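## Task

Remove the red block marked 0 from the tower and place it lying flat on the table, at least roughly two block widths away from the tower. The remaining tower must stay where it stood, with its top block flat and centred on it. Neither the removed block nor the top block may end up resting on the robot. Release everything and move the grippers away; anything held up only by the robot at the end does not count.

## Robot and tools

Robot: two arms, left_arm and right_arm, each with a two-finger gripper. The names are labels only; left_arm sits on the +y side. All positions use one scene frame: origin on the table surface midway between the arms, +x out over the table, +z up. Positions are in metres, orientations are quaternions written w first (qw, qx, qy, qz). The gripper's fingers extend along its own +z axis and close along its own y axis. The reported end_effector_position is the point between the finger pads, just under 1 cm behind the tips. Printed hand positions can be slightly wrong, more so when an arm reaches far.

The row format: every arm command is one row of 16 numbers, always both arms even if one stays still: x, y, z, qw, qx, qy, qz, opening for left_arm, then the same eight for right_arm. x, y, z, qw..qz are an absolute target pose in the scene frame, not an offset. Opening runs from -1 (closed) to +1 (fully open, 0.087 m). To keep an arm still, resend the exact pose from the latest result before it stopped, plus the opening it should keep; to keep a gripper's orientation steady, repeat one fixed quaternion rather than copying a drifted reading.

Tools:
- execute_actions(actions): a list of actions run in sequence. Each action is a list of up to 15 rows; each row lasts one control step (1/30 s), and if fewer than 15 rows are given the last one is held for the remaining steps. An empty list just returns state and images. An action is rejected for both arms if a target lies over 0.6 m from that gripper's current position along any of its own axes; if the first action fails this or anything is malformed, nothing runs.
- move(target, speed, blocking): target is one 16-number row of absolute poses. Each gripper travels in a straight line toward its pose; both paths finish together, lasting 0.5 to 10 s (cut off at 10 s). speed is the top path speed in m/s, 0.002 to 0.5, default 0.25; rotation is capped at twice that in rad/s. Openings are applied at the start. Moves do not avoid obstacles or the other arm, grippers lag and may overshoot speed, and faster or deeper-past-contact moves hit harder. blocking=false returns after 0.5 s while motion continues; then only wait or stop are accepted until a result shows the move has ended.
- wait(seconds): 0 to 10; lets the scene run with the last command held, returning early if a running move ends.
- stop(): brakes a running move; braking needs distance, and the fingers keep moving.
- zoom_image(camera, region): camera is cam_head_left, cam_head_right, cam_high or cam_low; region is [x0, y0, x1, y1] in pixels of that camera's 504x504 image, top-left origin, at most 504 by 504.
- finished_scene(scene): ends the current scene (give its number) after the last command is held; it cannot be undone and reports whether the goal was met. Answering without a tool call also ends things.

Control behaviour: each step, the commanded pose is clipped to within 70 mm and 16 degrees of the measured pose, then reached by damped inverse kinematics, position before orientation. Distant targets thus take several actions, and after an action an arm only continues to its last clipped pose, so keep commanding. Joint friction may leave the gripper up to about 31 mm short, and very small commands can do nothing. Elbows never fully straighten. Joint ranges (rad): waist -2.618 to 3.054, shoulder 0 to 3.142, elbow 0 to 3.142, wrist pitch -1.571 to 1.571, wrist yaw -1.571 to 1.571, wrist roll -2.094 to 2.094.

Results: a state line per arm (pose), Hand target lines (the pose the controller is currently driving toward), grip_measured (finger opening on the command scale; last Joint positions value is the opening in metres; readings may be off by about 1 mm), joint torques (biased and noisy), and for actions, per-step positions where HELD marks steps partly blocked. A move adds a move: line with its ending (done, off_target, moving, held, fault) and limits (paced = pose clipped; held = some steps blocked, after which the arm may jump faster), plus each gripper's distance from its pose. If only one arm is named, the other finished normally. A pose unreachable line means the clearance check altered or blocked that arm's command. FAULT lines mark arm stops. MOTOR HOT appears from 75 °C; at 90 °C that arm halts for 10 s; at 100 °C its motors and gripper go limp and it drops.

Gripping: fingers go to the opening you write (except near ±1). To hold, command about 0.02 below grip_measured for a firm grip, less for a lighter one. Pads give roughly 20 N; fast closing squeezes harder and can spring the fingers open.

Cameras: cam_head_left, cam_head_right, cam_high, cam_low, all 504x504, with calibration (intrinsics and world-to-camera transforms) supplied and possibly a little off.

Avoid: knocking anything off the table, toppling or shifting the tower, dropping or slamming the block, pressing hard, letting the arms collide, leaving blocks resting on a gripper, and long loaded holds that heat motors. Occasional outside tugs on held parts or pushes on loose objects may occur. Finish by opening and retracting both grippers, and prefer quick, smooth, low-effort motion.

Each tool is called after ">>>" as a command line: name --argument value for each argument, lists and objects as JSON in quotes; but a table of rows of numbers goes row by row, as --pt "numbers of a row", without its own name.

## Session

>>> execute_actions --actions '[]'

Scene clock: 0.00 s.
left_arm: end_effector_position=(+0.3246, -0.1385, +0.2266) grip_measured=+1.000 end_effector_quat_wxyz=(+0.623, +0.715, -0.026, -0.318) | right_arm: end_effector_position=(+0.3646, -0.5762, +0.2838) grip_measured=+1.000 end_effector_quat_wxyz=(+0.594, +0.260, +0.698, +0.305)
Joint positions: left_arm=[-0.556  2.019  1.432  0.348  1.476  1.373  0.087] | right_arm=[-0.964  1.606  1.243  0.151 -1.033  0.647  0.087]
Joint velocities: left_arm=[-0.012 -0.017  0.007  0.081  0.022 -0.007 -0.   ] | right_arm=[-0.007  0.002  0.017  0.022  0.022  0.037  0.   ]
Joint torques (N m, as the arm reports them, + toward a larger angle): no reading
Hand target (left_arm): +0.325, -0.139, +0.227; +0.623, +0.715, -0.026, -0.318
Hand target (right_arm): +0.365, -0.576, +0.284; +0.594, +0.260, +0.698, +0.305

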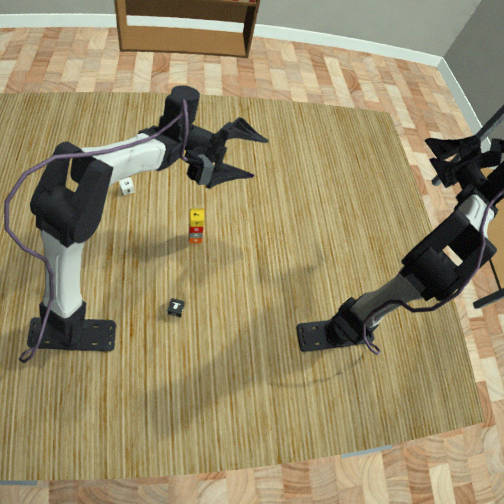

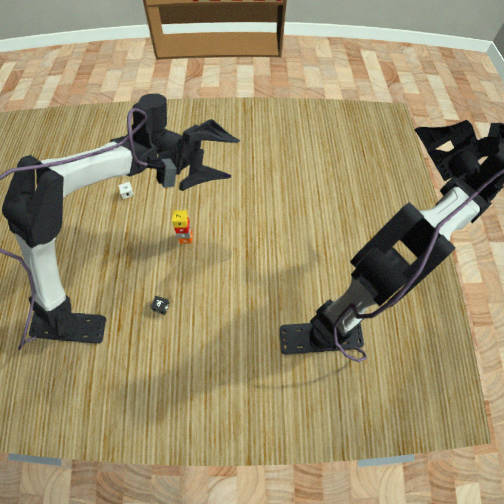

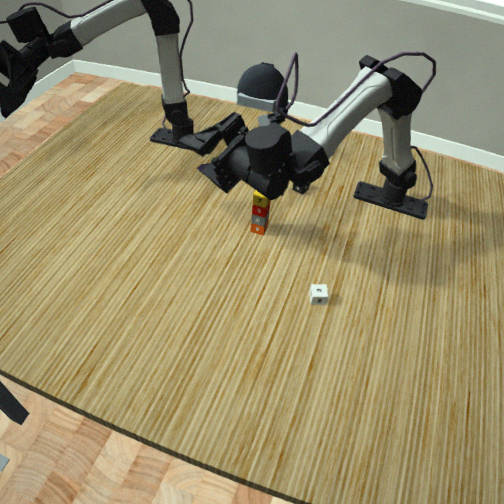

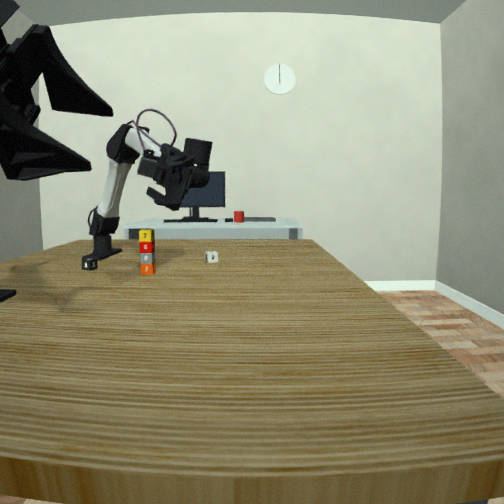

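>>> move --target '[0.25,-0.025,0.24,0,0,1,0,1,0.3646,-0.5762,0.2838,0.594,0.26,0.698,0.305,1]' --speed 0.4

>>> move --target '[0.25,-0.025,0.15,0,0,1,0,1,0.3646,-0.5762,0.2838,0.594,0.26,0.698,0.305,1]'

>>> zoom_image --camera "cam_low" --region '[80,160,220,300]'

>>> zoom_image --camera "cam_high" --region '[190,120,330,260]'

Scene clock: 25.13 s.
left_arm: end_effector_position=(+0.2530, -0.0309, +0.2392) grip_measured=+1.000 end_effector_quat_wxyz=(+0.681, +0.530, -0.471, +0.182) | right_arm: end_effector_position=(+0.3646, -0.5762, +0.2838) grip_measured=+1.000 end_effector_quat_wxyz=(+0.594, +0.260, +0.698, +0.305)
Joint positions: left_arm=[-0.41   1.893  0.793  1.556  1.583  2.102  0.087] | right_arm=[-0.964  1.606  1.243  0.151 -1.033  0.647  0.087]
Joint velocities: left_arm=[-0.007  0.007  0.007  0.007  0.037  0.037 -0.001] | right_arm=[ 0.002 -0.032 -0.017  0.037 -0.022 -0.051  0.   ]
Joint torques (N m, as the arm reports them, + toward a larger angle): left_arm=[  1.16 -10.26   2.77   1.14  -0.18  -0.06] | right_arm=[ 0.24 -8.92  9.15  1.77 -0.15 -0.02]
Hand target (left_arm): +0.251, -0.025, +0.241; +0.678, +0.529, -0.473, +0.191
Hand target (right_arm): +0.365, -0.576, +0.284; +0.594, +0.260, +0.698, +0.305
Off the commanded pose (left_arm): 0.007 m, 124 deg; orientation clipped at the last step of the last action.
Off the commanded pose (right_arm): 0.000 m, 0 deg.
joint sent to its limit (left arm) — the command would take joint 4 (wrist pitch) past its upper limit, joint 5 (wrist yaw) past its upper limit and joint 6 (wrist roll) past its upper limit, so those joints were sent only as far as their limits.
move: off_target (left_arm); limits=paced

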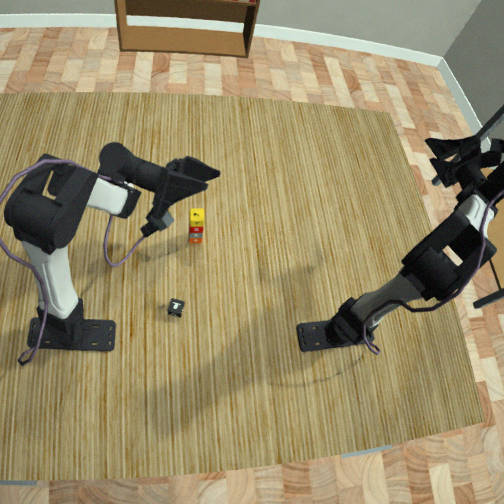

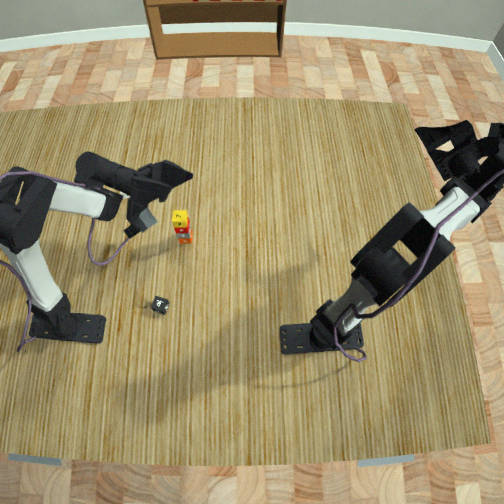

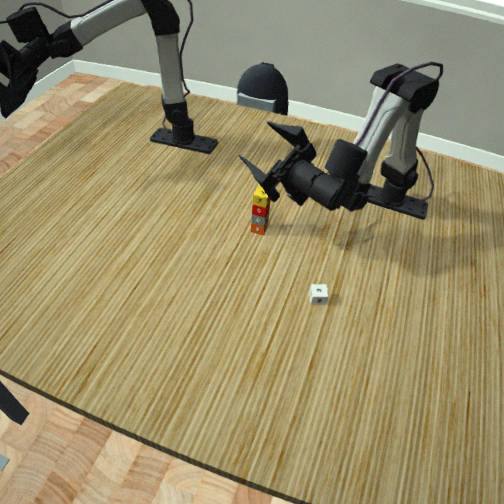

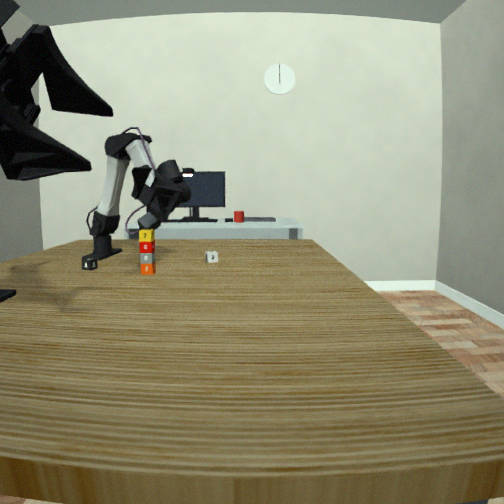

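Scene clock: 29.77 s.
left_arm: end_effector_position=(+0.2498, -0.0293, +0.1597) grip_measured=+1.000 end_effector_quat_wxyz=(+0.701, +0.587, -0.395, +0.089) | right_arm: end_effector_position=(+0.3646, -0.5762, +0.2838) grip_measured=+1.000 end_effector_quat_wxyz=(+0.594, +0.260, +0.698, +0.305)
Joint positions: left_arm=[-0.41   2.054  0.683  1.558  1.583  2.102  0.087] | right_arm=[-0.964  1.606  1.243  0.151 -1.033  0.647  0.087]
Joint velocities: left_arm=[-0.002  0.007  0.007  0.007  0.095 -0.051 -0.002] | right_arm=[ 0.007 -0.017 -0.022  0.037 -0.081 -0.022  0.   ]
Joint torques (N m, as the arm reports them, + toward a larger angle): left_arm=[ 0.89 -8.01  1.74  1.31 -0.06 -0.08] | right_arm=[ 0.2  -8.92  9.17  1.76 -0.17 -0.03]
Hand target (left_arm): +0.248, -0.025, +0.152; +0.701, +0.592, -0.388, +0.085
Hand target (right_arm): +0.365, -0.576, +0.284; +0.594, +0.260, +0.698, +0.305
Off the commanded pose (left_arm): 0.011 m, 133 deg; orientation clipped at the last step of the last action.
Off the commanded pose (right_arm): 0.000 m, 0 deg.
joint sent to its limit (left arm) — the command would take joint 4 (wrist pitch) past its upper limit, joint 5 (wrist yaw) past its upper limit and joint 6 (wrist roll) past its upper limit, so those joints were sent only as far as their limits.
move: off_target (left_arm); limits=paced

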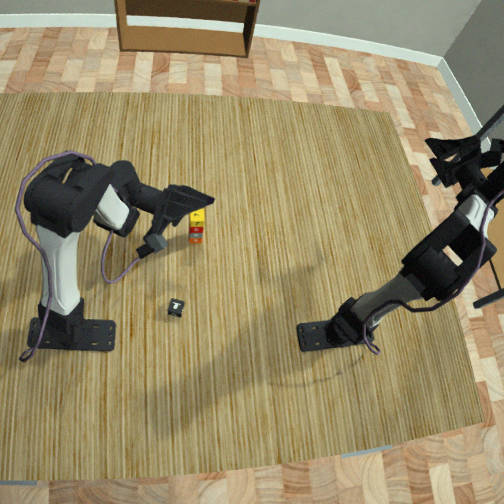

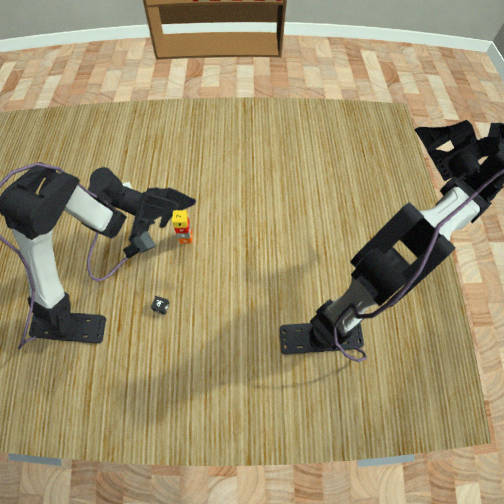

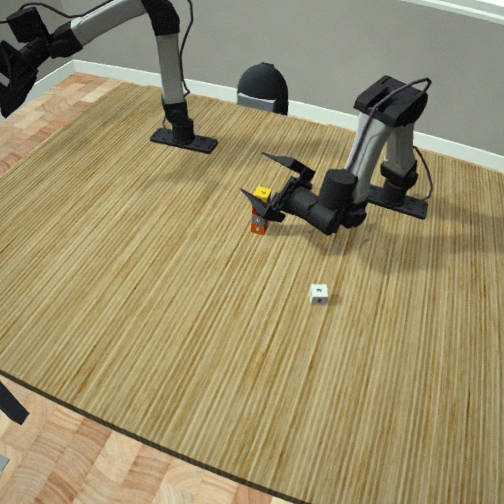

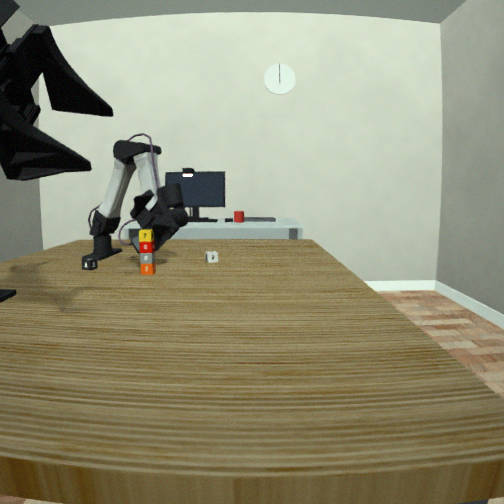

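Region (80, 160, 220, 300) of cam_low's 504x504 image, scaled by 3.600, with more detail than that image has.

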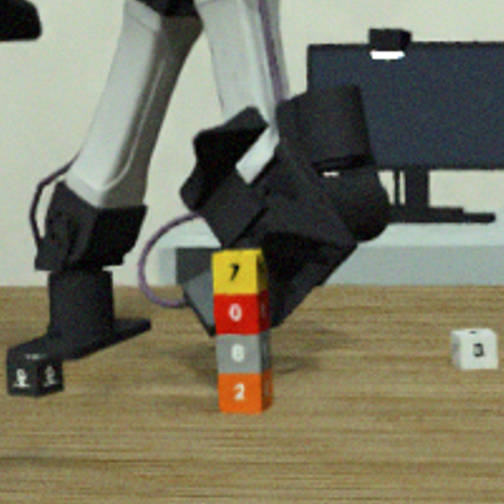

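Region (190, 120, 330, 260) of cam_high's 504x504 image, scaled by 3.600, with more detail than that image has.

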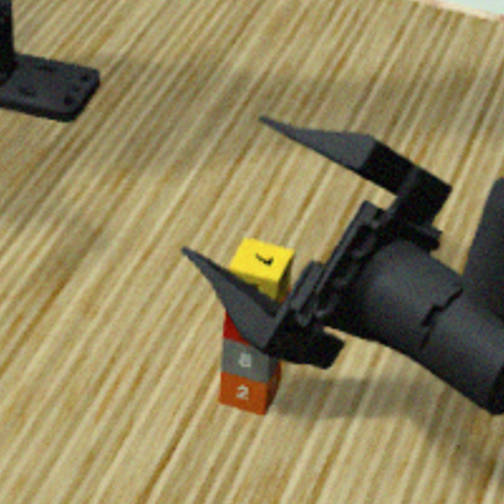

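>>> move --target '[0.27,0.0,0.3,0.701,0.587,-0.395,0.089,1,0.3646,-0.5762,0.2838,0.594,0.26,0.698,0.305,1]'

>>> move --target '[0.32,-0.1,0.3,0.623,0.715,-0.026,-0.318,1,0.3646,-0.5762,0.2838,0.594,0.26,0.698,0.305,1]' --speed 0.4

>>> move --target '[0.32,-0.1,0.3,0.61,0.35,0.61,-0.35,1,0.3646,-0.5762,0.2838,0.594,0.26,0.698,0.305,1]' --speed 0.4

>>> move --target '[0.25,-0.025,0.22,0,0,1,0,1,0.3646,-0.5762,0.2838,0.594,0.26,0.698,0.305,1]' --speed 0.4

Scene clock: 43.40 s.
left_arm: end_effector_position=(+0.2677, -0.0043, +0.2916) grip_measured=+1.000 end_effector_quat_wxyz=(+0.695, +0.606, -0.369, +0.118) | right_arm: end_effector_position=(+0.3646, -0.5762, +0.2838) grip_measured=+1.000 end_effector_quat_wxyz=(+0.594, +0.260, +0.698, +0.305)
Joint positions: left_arm=[-0.323  1.669  0.801  1.4    1.585  1.755  0.087] | right_arm=[-0.964  1.606  1.243  0.151 -1.033  0.647  0.087]
Joint velocities: left_arm=[-0.007  0.012 -0.002  0.066 -0.051 -0.007 -0.   ] | right_arm=[ 0.012 -0.017  0.017 -0.051 -0.037  0.051  0.   ]
Joint torques (N m, as the arm reports them, + toward a larger angle): left_arm=[ 0.96 -7.53  6.96  0.79 -0.21 -0.25] | right_arm=[ 0.18 -8.96  9.19  1.77 -0.16 -0.03]
Hand target (left_arm): +0.273, -0.002, +0.298; +0.693, +0.607, -0.368, +0.122
Hand target (right_arm): +0.365, -0.576, +0.284; +0.594, +0.260, +0.698, +0.305
Off the commanded pose (left_arm): 0.010 m, 5 deg.
Off the commanded pose (right_arm): 0.000 m, 0 deg.
joint sent to its limit (left arm) — the command would take joint 5 (wrist yaw) past its upper limit, so that joint was sent only as far as its limit.
move: off_target (left_arm)

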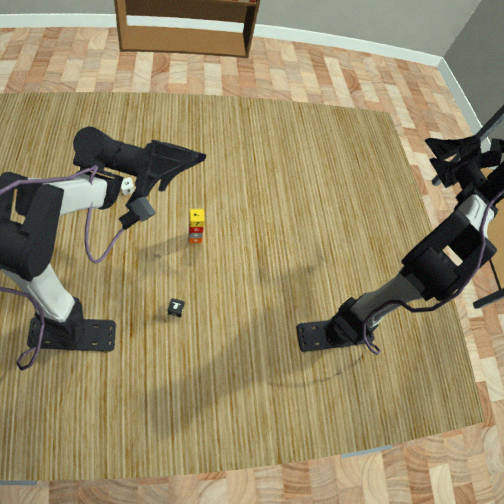

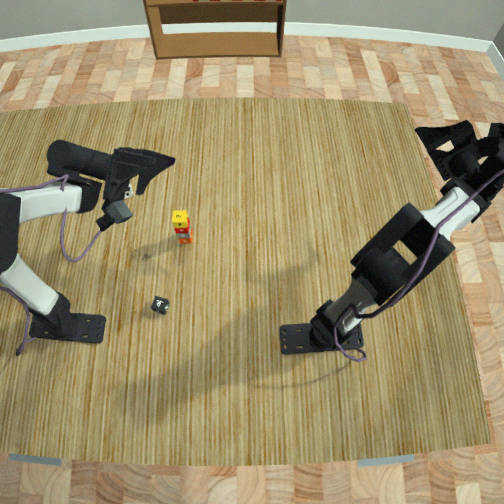

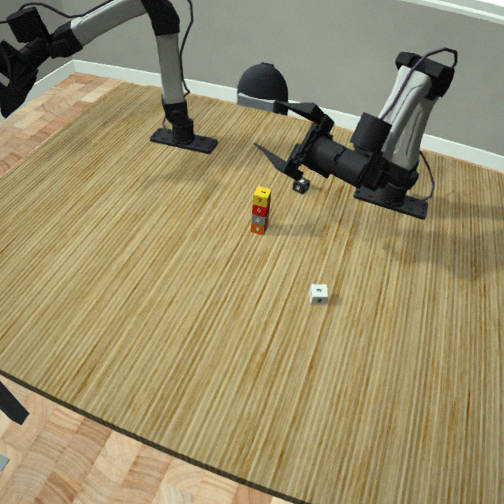

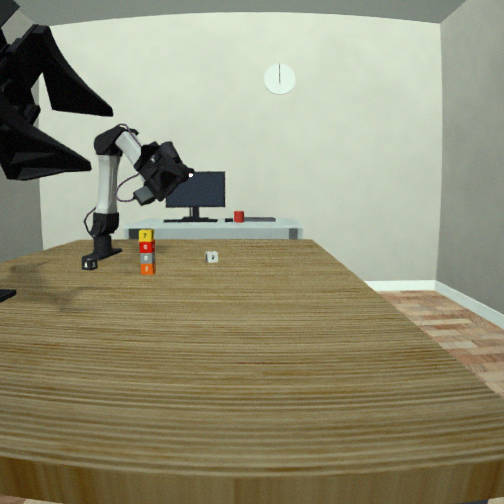

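Scene clock: 45.77 s.
left_arm: end_effector_position=(+0.3209, -0.0950, +0.2944) grip_measured=+1.000 end_effector_quat_wxyz=(+0.630, +0.706, -0.021, -0.324) | right_arm: end_effector_position=(+0.3646, -0.5762, +0.2838) grip_measured=+1.000 end_effector_quat_wxyz=(+0.594, +0.260, +0.698, +0.305)
Joint positions: left_arm=[-0.474  1.883  1.376  0.692  1.558  0.941  0.087] | right_arm=[-0.964  1.606  1.243  0.151 -1.033  0.647  0.087]
Joint velocities: left_arm=[ 0.002  0.022  0.002 -0.11  -0.051  0.022 -0.001] | right_arm=[ 0.007  0.002 -0.002 -0.051 -0.051  0.095  0.   ]
Joint torques (N m, as the arm reports them, + toward a larger angle): left_arm=[ -0.87 -10.14   8.15   1.04  -0.09  -0.13] | right_arm=[ 0.24 -8.94  9.16  1.74 -0.16 -0.02]
Hand target (left_arm): +0.320, -0.100, +0.299; +0.630, +0.706, -0.028, -0.324
Hand target (right_arm): +0.365, -0.576, +0.284; +0.594, +0.260, +0.698, +0.305
Off the commanded pose (left_arm): 0.008 m, 2 deg.
Off the commanded pose (right_arm): 0.000 m, 0 deg.
move: done

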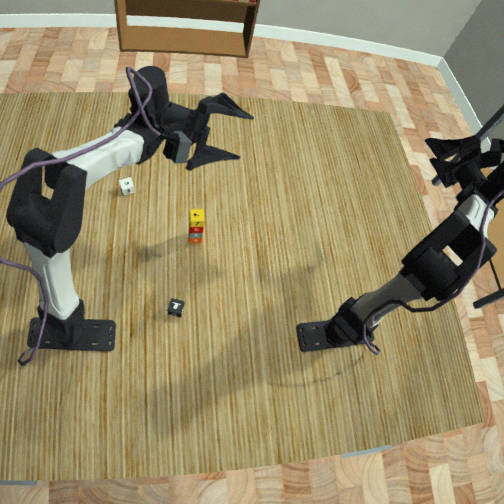

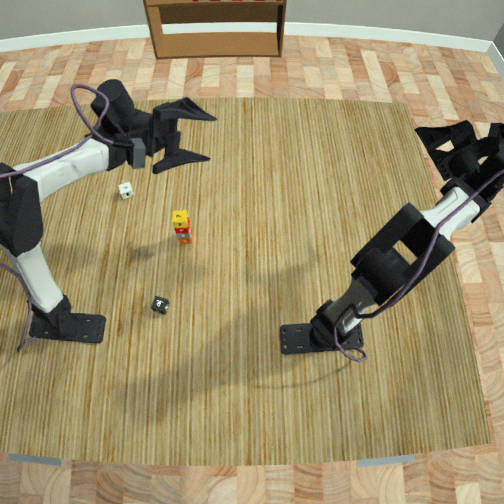

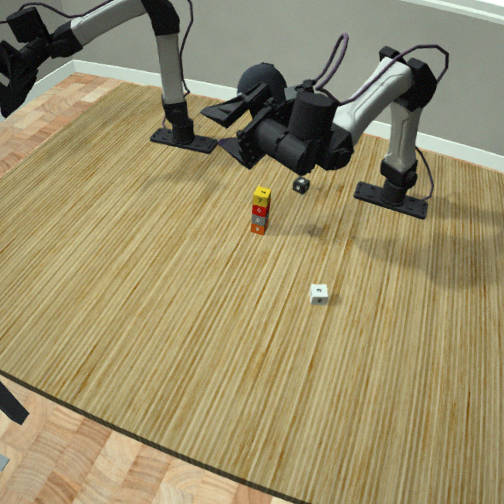

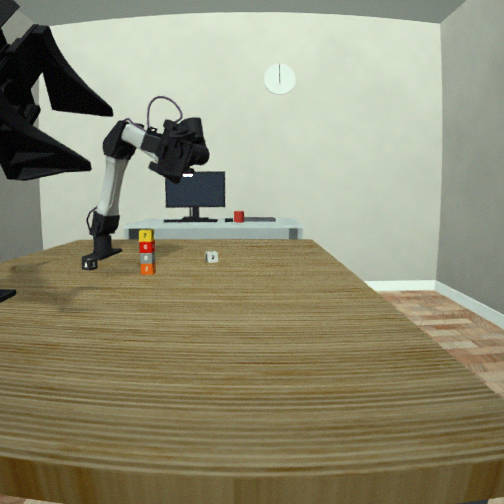

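Scene clock: 48.43 s.
left_arm: end_effector_position=(+0.3253, -0.0988, +0.2762) grip_measured=+1.000 end_effector_quat_wxyz=(+0.600, +0.362, +0.628, -0.339) | right_arm: end_effector_position=(+0.3646, -0.5762, +0.2838) grip_measured=+1.000 end_effector_quat_wxyz=(+0.594, +0.260, +0.698, +0.305)
Joint positions: left_arm=[-0.756  1.507  1.082  0.373  0.237  0.02   0.087] | right_arm=[-0.964  1.606  1.243  0.151 -1.033  0.647  0.087]
Joint velocities: left_arm=[ 0.002  0.012 -0.002  0.022  0.066 -0.007  0.001] | right_arm=[ 0.012  0.002  0.007 -0.051 -0.066 -0.007  0.   ]
Joint torques (N m, as the arm reports them, + toward a larger angle): left_arm=[-0.99 -9.36  9.17  1.94 -0.03 -0.18] | right_arm=[ 0.22 -8.99  9.2   1.75 -0.15 -0.03]
Hand target (left_arm): +0.320, -0.101, +0.298; +0.611, +0.357, +0.615, -0.347
Hand target (right_arm): +0.365, -0.576, +0.284; +0.594, +0.260, +0.698, +0.305
Off the commanded pose (left_arm): 0.024 m, 3 deg.
Off the commanded pose (right_arm): 0.000 m, 0 deg.
move: off_target (left_arm)

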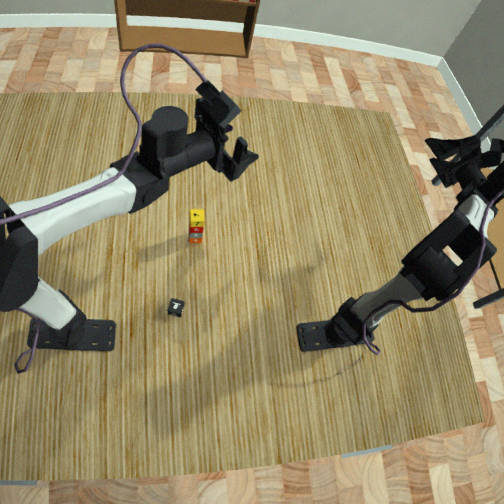

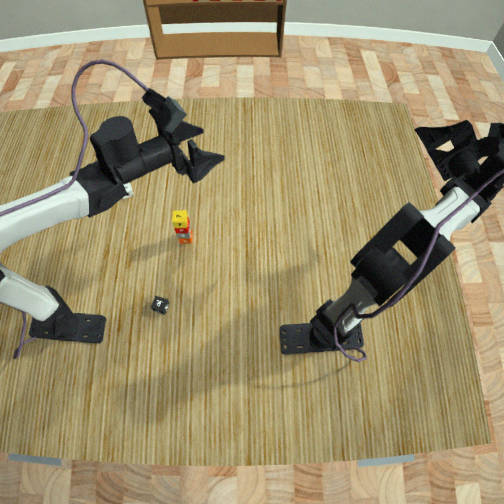

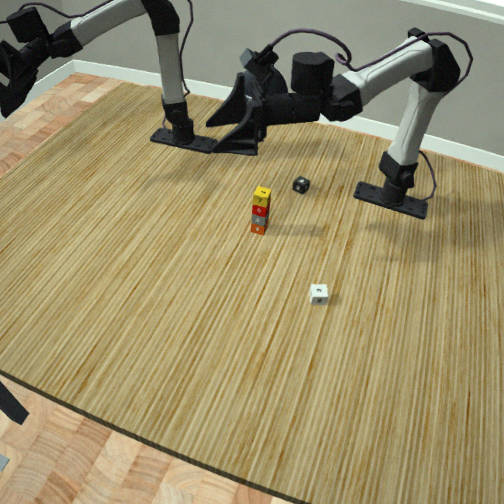

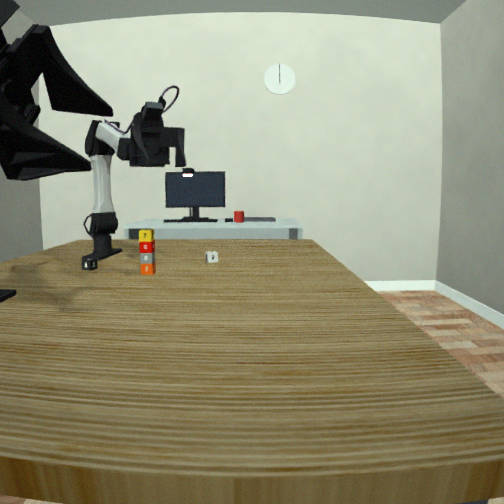

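Scene clock: 51.30 s.
left_arm: end_effector_position=(+0.2516, -0.0310, +0.2221) grip_measured=+1.000 end_effector_quat_wxyz=(+0.072, +0.001, +0.991, -0.108) | right_arm: end_effector_position=(+0.3646, -0.5762, +0.2838) grip_measured=+1.000 end_effector_quat_wxyz=(+0.594, +0.260, +0.698, +0.305)
Joint positions: left_arm=[-0.776  2.025  2.273 -1.562  0.043 -0.823  0.087] | right_arm=[-0.964  1.606  1.243  0.151 -1.033  0.647  0.087]
Joint velocities: left_arm=[ 0.007  0.002 -0.017  0.022  0.037 -0.081  0.001] | right_arm=[ 0.007  0.007 -0.017 -0.022 -0.037 -0.007  0.   ]
Joint torques (N m, as the arm reports them, + toward a larger angle): left_arm=[  1.22 -12.58   3.69   0.82  -0.06  -0.12] | right_arm=[ 0.19 -8.9   9.18  1.75 -0.16 -0.01]
Hand target (left_arm): +0.250, -0.024, +0.224; +0.066, -0.009, +0.992, -0.107
Hand target (right_arm): +0.365, -0.576, +0.284; +0.594, +0.260, +0.698, +0.305
Off the commanded pose (left_arm): 0.007 m, 15 deg.
Off the commanded pose (right_arm): 0.000 m, 0 deg.
joint sent to its limit (left arm) — the command would take joint 4 (wrist pitch) past its lower limit, so that joint was sent only as far as its limit.
move: off_target (left_arm); limits=paced

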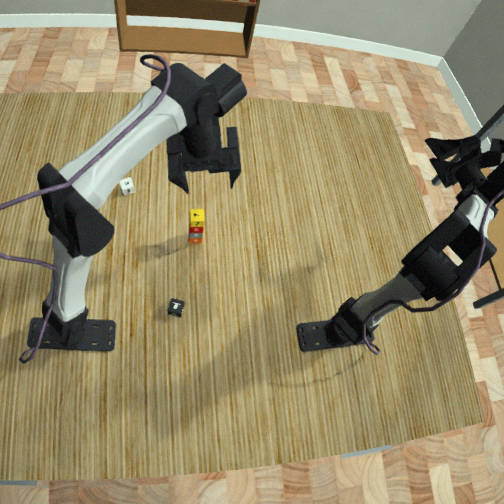

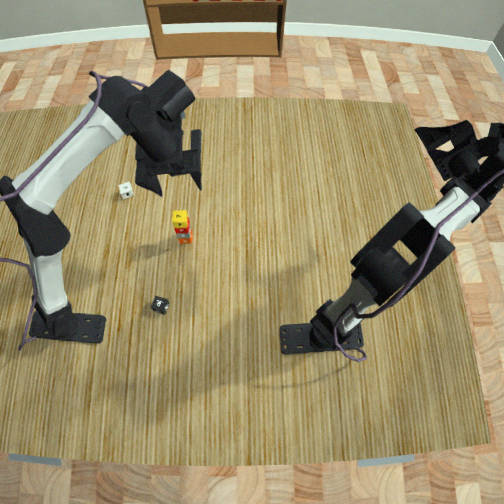

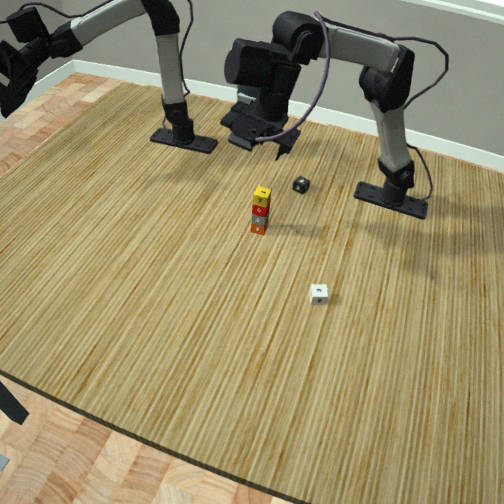

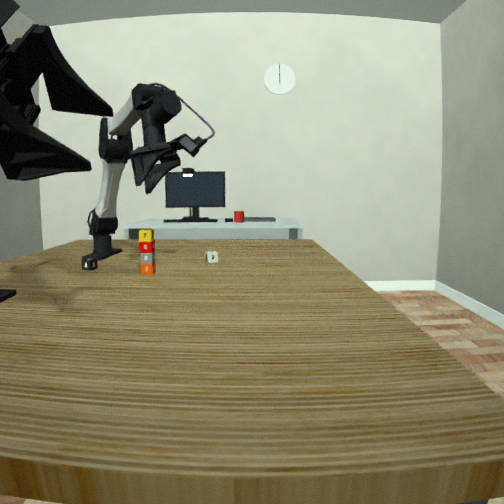

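>>> move --target '[0.25,-0.025,0.16,0.26,0,0.966,0,1,0.3646,-0.5762,0.2838,0.594,0.26,0.698,0.305,1]'

>>> zoom_image --camera "cam_low" --region '[60,100,260,300]'

>>> zoom_image --camera "cam_head_left" --region '[130,120,270,260]'

Scene clock: 67.87 s.
left_arm: end_effector_position=(+0.2513, -0.0228, +0.1568) grip_measured=+1.000 end_effector_quat_wxyz=(+0.251, +0.002, +0.968, +0.010) | right_arm: end_effector_position=(+0.3646, -0.5762, +0.2838) grip_measured=+1.000 end_effector_quat_wxyz=(+0.594, +0.260, +0.698, +0.305)
Joint positions: left_arm=[-0.972  1.858  1.757 -1.201 -0.437 -0.952  0.087] | right_arm=[-0.964  1.606  1.243  0.151 -1.033  0.647  0.087]
Joint velocities: left_arm=[-0.007  0.012  0.007 -0.007 -0.007  0.007 -0.001] | right_arm=[-0.017  0.002 -0.007  0.037 -0.037 -0.037  0.   ]
Joint torques (N m, as the arm reports them, + toward a larger angle): left_arm=[ -0.71 -11.69   4.38   1.07  -0.28  -0.16] | right_arm=[ 0.22 -8.96  9.2   1.76 -0.16 -0.02]
Hand target (left_arm): +0.249, -0.023, +0.158; +0.259, +0.001, +0.966, +0.005
Hand target (right_arm): +0.365, -0.576, +0.284; +0.594, +0.260, +0.698, +0.305
Off the commanded pose (left_arm): 0.004 m, 2 deg.
Off the commanded pose (right_arm): 0.000 m, 0 deg.
move: done

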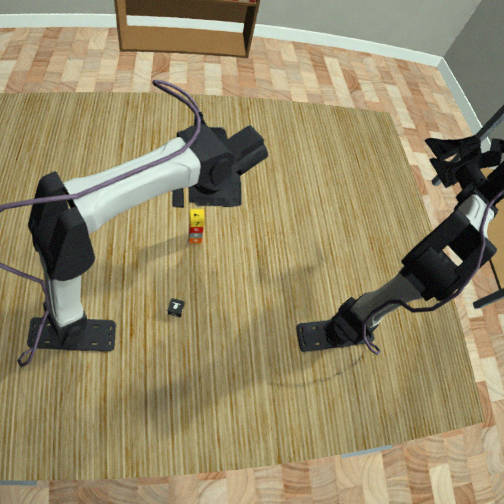

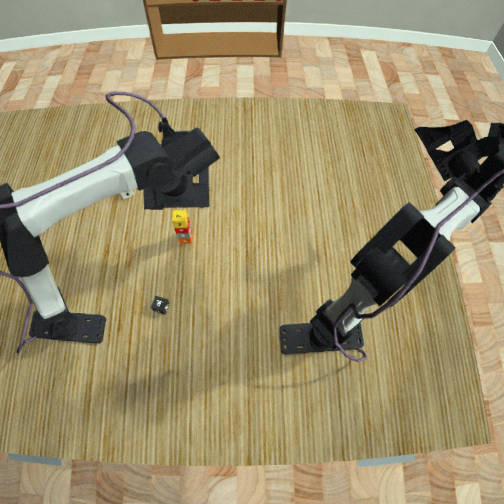

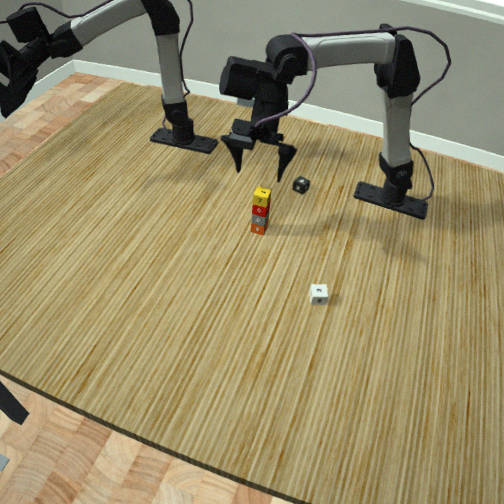

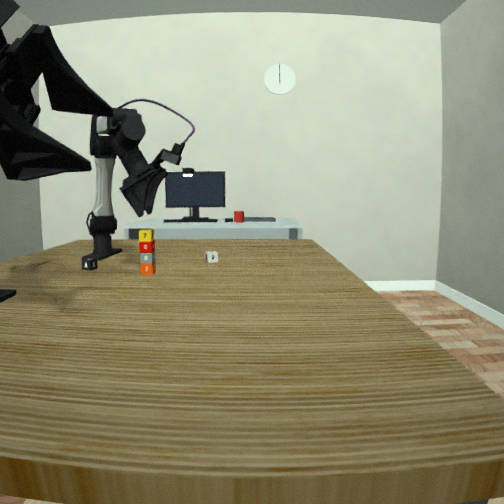

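Region (60, 100, 260, 300) of cam_low's 504x504 image, scaled by 2.520, with more detail than that image has.

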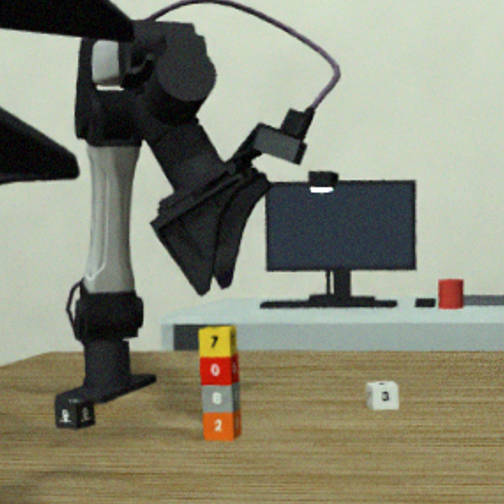

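Region (130, 120, 270, 260) of cam_head_left's 504x504 image, scaled by 3.600, with more detail than that image has.

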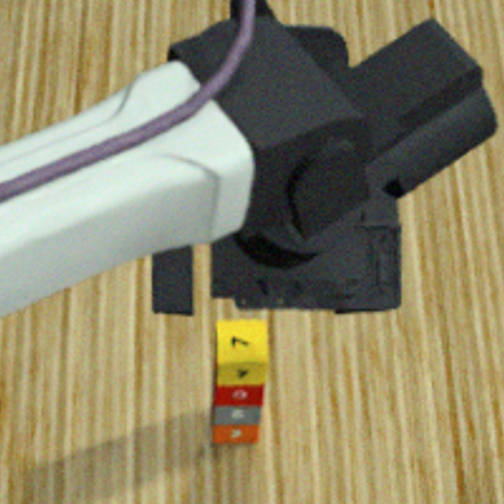

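>>> move --target '[0.255,-0.02,0.075,0.26,0,0.966,0,0.4,0.3646,-0.5762,0.2838,0.594,0.26,0.698,0.305,1]' --speed 0.1

>>> zoom_image --camera "cam_low" --region '[80,160,220,300]'

>>> zoom_image --camera "cam_high" --region '[190,120,330,260]'

Scene clock: 77.43 s.
left_arm: end_effector_position=(+0.2512, -0.0219, +0.0711) grip_measured=+0.400 end_effector_quat_wxyz=(+0.254, +0.004, +0.967, +0.007) | right_arm: end_effector_position=(+0.3646, -0.5762, +0.2838) grip_measured=+1.000 end_effector_quat_wxyz=(+0.594, +0.260, +0.698, +0.305)
Joint positions: left_arm=[-0.972  1.857  1.413 -0.848 -0.438 -0.946  0.061] | right_arm=[-0.964  1.606  1.243  0.151 -1.033  0.647  0.087]
Joint velocities: left_arm=[-0.002 -0.012  0.002 -0.051 -0.022 -0.095  0.   ] | right_arm=[-0.017  0.002 -0.012 -0.007  0.022 -0.022  0.   ]
Joint torques (N m, as the arm reports them, + toward a larger angle): left_arm=[  0.92 -12.17   4.53   1.07  -0.23   0.  ] | right_arm=[ 0.19 -8.9   9.12  1.77 -0.15 -0.03]
Hand target (left_arm): +0.254, -0.018, +0.075; +0.260, +0.000, +0.966, +0.001
Hand target (right_arm): +0.365, -0.576, +0.284; +0.594, +0.260, +0.698, +0.305
Off the commanded pose (left_arm): 0.006 m, 1 deg.
Off the commanded pose (right_arm): 0.000 m, 0 deg.
move: done

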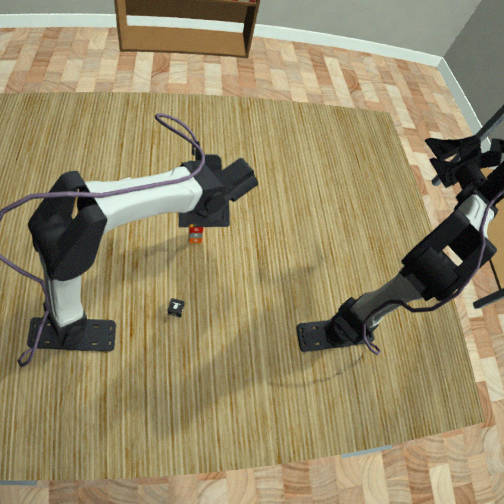

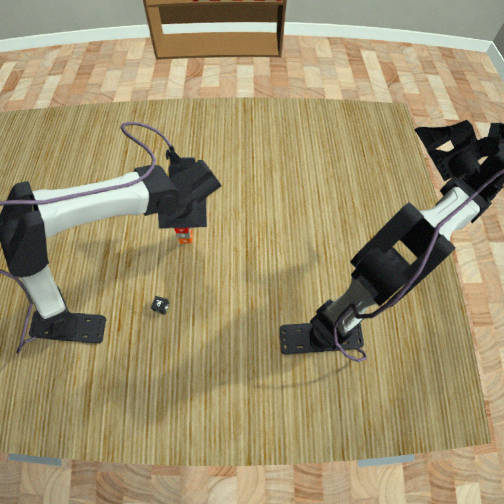

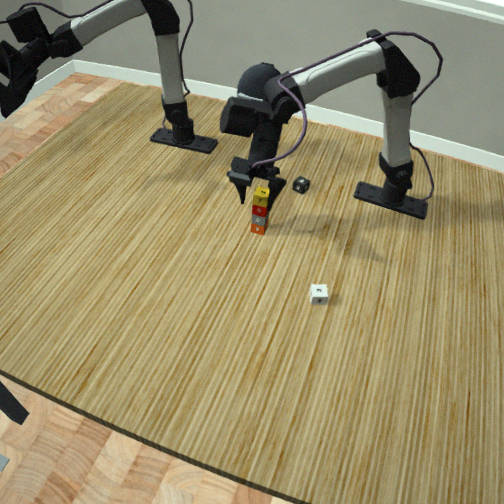

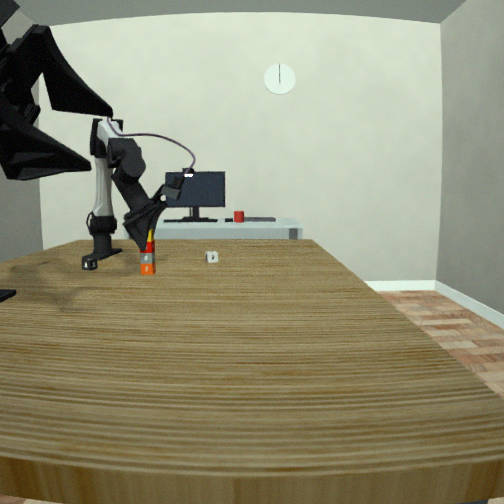

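Region (80, 160, 220, 300) of cam_low's 504x504 image, scaled by 3.600, with more detail than that image has.

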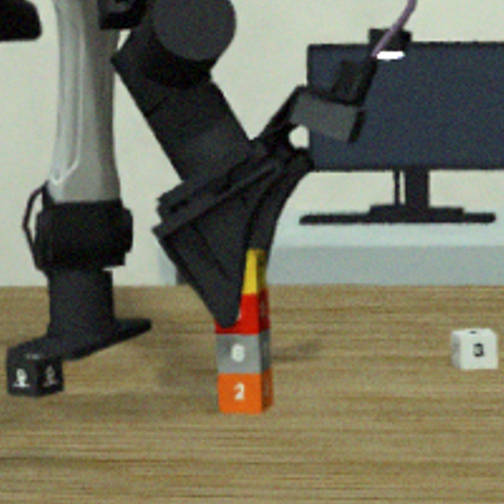

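Region (190, 120, 330, 260) of cam_high's 504x504 image, scaled by 3.600, with more detail than that image has.

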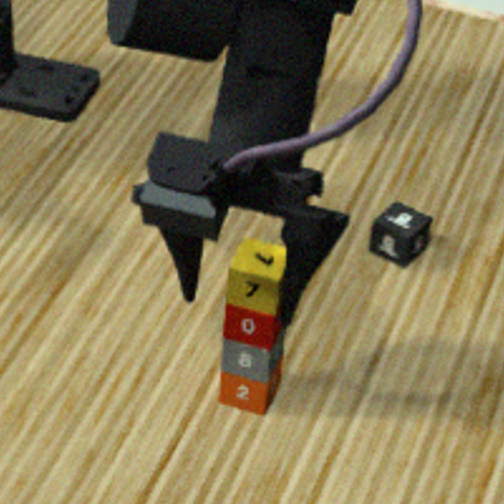

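Shift +y ~12 mm, +x slightly.

>>> move --target '[0.259,-0.006,0.077,0.26,0,0.966,0,0.0,0.3646,-0.5762,0.2838,0.594,0.26,0.698,0.305,1]' --speed 0.05

>>> zoom_image --camera "cam_high" --region '[190,120,330,260]'

Scene clock: 83.70 s.
left_arm: end_effector_position=(+0.2574, -0.0103, +0.0761) grip_measured=+0.000 end_effector_quat_wxyz=(+0.258, +0.002, +0.966, +0.004) | right_arm: end_effector_position=(+0.3646, -0.5762, +0.2838) grip_measured=+1.000 end_effector_quat_wxyz=(+0.594, +0.260, +0.698, +0.305)
Joint positions: left_arm=[-0.941  1.819  1.38  -0.832 -0.432 -0.915  0.044] | right_arm=[-0.964  1.606  1.243  0.151 -1.033  0.647  0.087]
Joint velocities: left_arm=[-0.002  0.007  0.012 -0.037  0.022 -0.022 -0.   ] | right_arm=[ 0.007  0.012 -0.022  0.022  0.051 -0.007  0.   ]
Joint torques (N m, as the arm reports them, + toward a larger angle): left_arm=[  1.02 -11.36   4.44   1.17  -0.21  -0.02] | right_arm=[ 0.21 -8.96  9.15  1.76 -0.15 -0.05]
Hand target (left_arm): +0.259, -0.006, +0.077; +0.260, +0.000, +0.966, -0.000
Hand target (right_arm): +0.365, -0.576, +0.284; +0.594, +0.260, +0.698, +0.305
Off the commanded pose (left_arm): 0.005 m, 1 deg.
Off the commanded pose (right_arm): 0.000 m, 0 deg.
move: done

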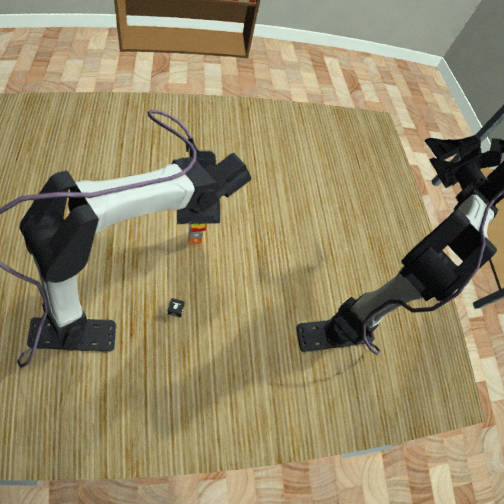

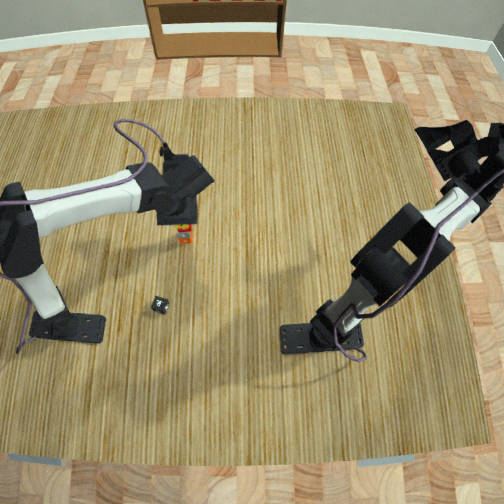

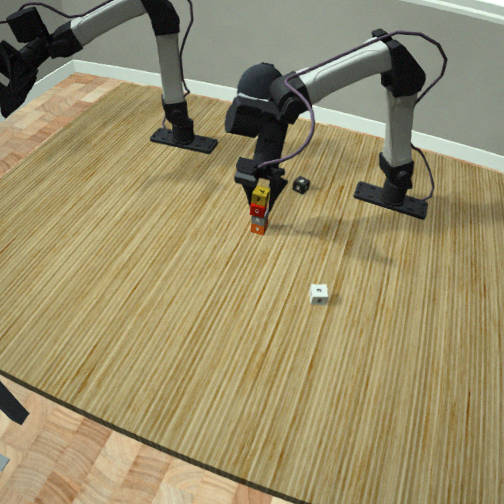

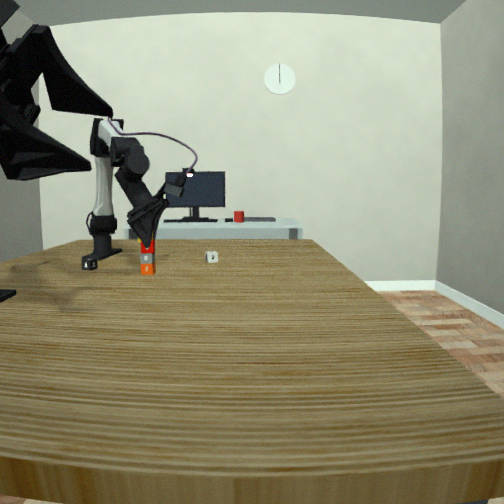

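Region (190, 120, 330, 260) of cam_high's 504x504 image, scaled by 3.600, with more detail than that image has.

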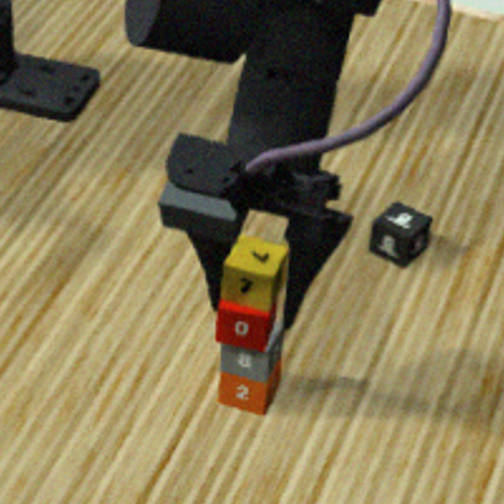

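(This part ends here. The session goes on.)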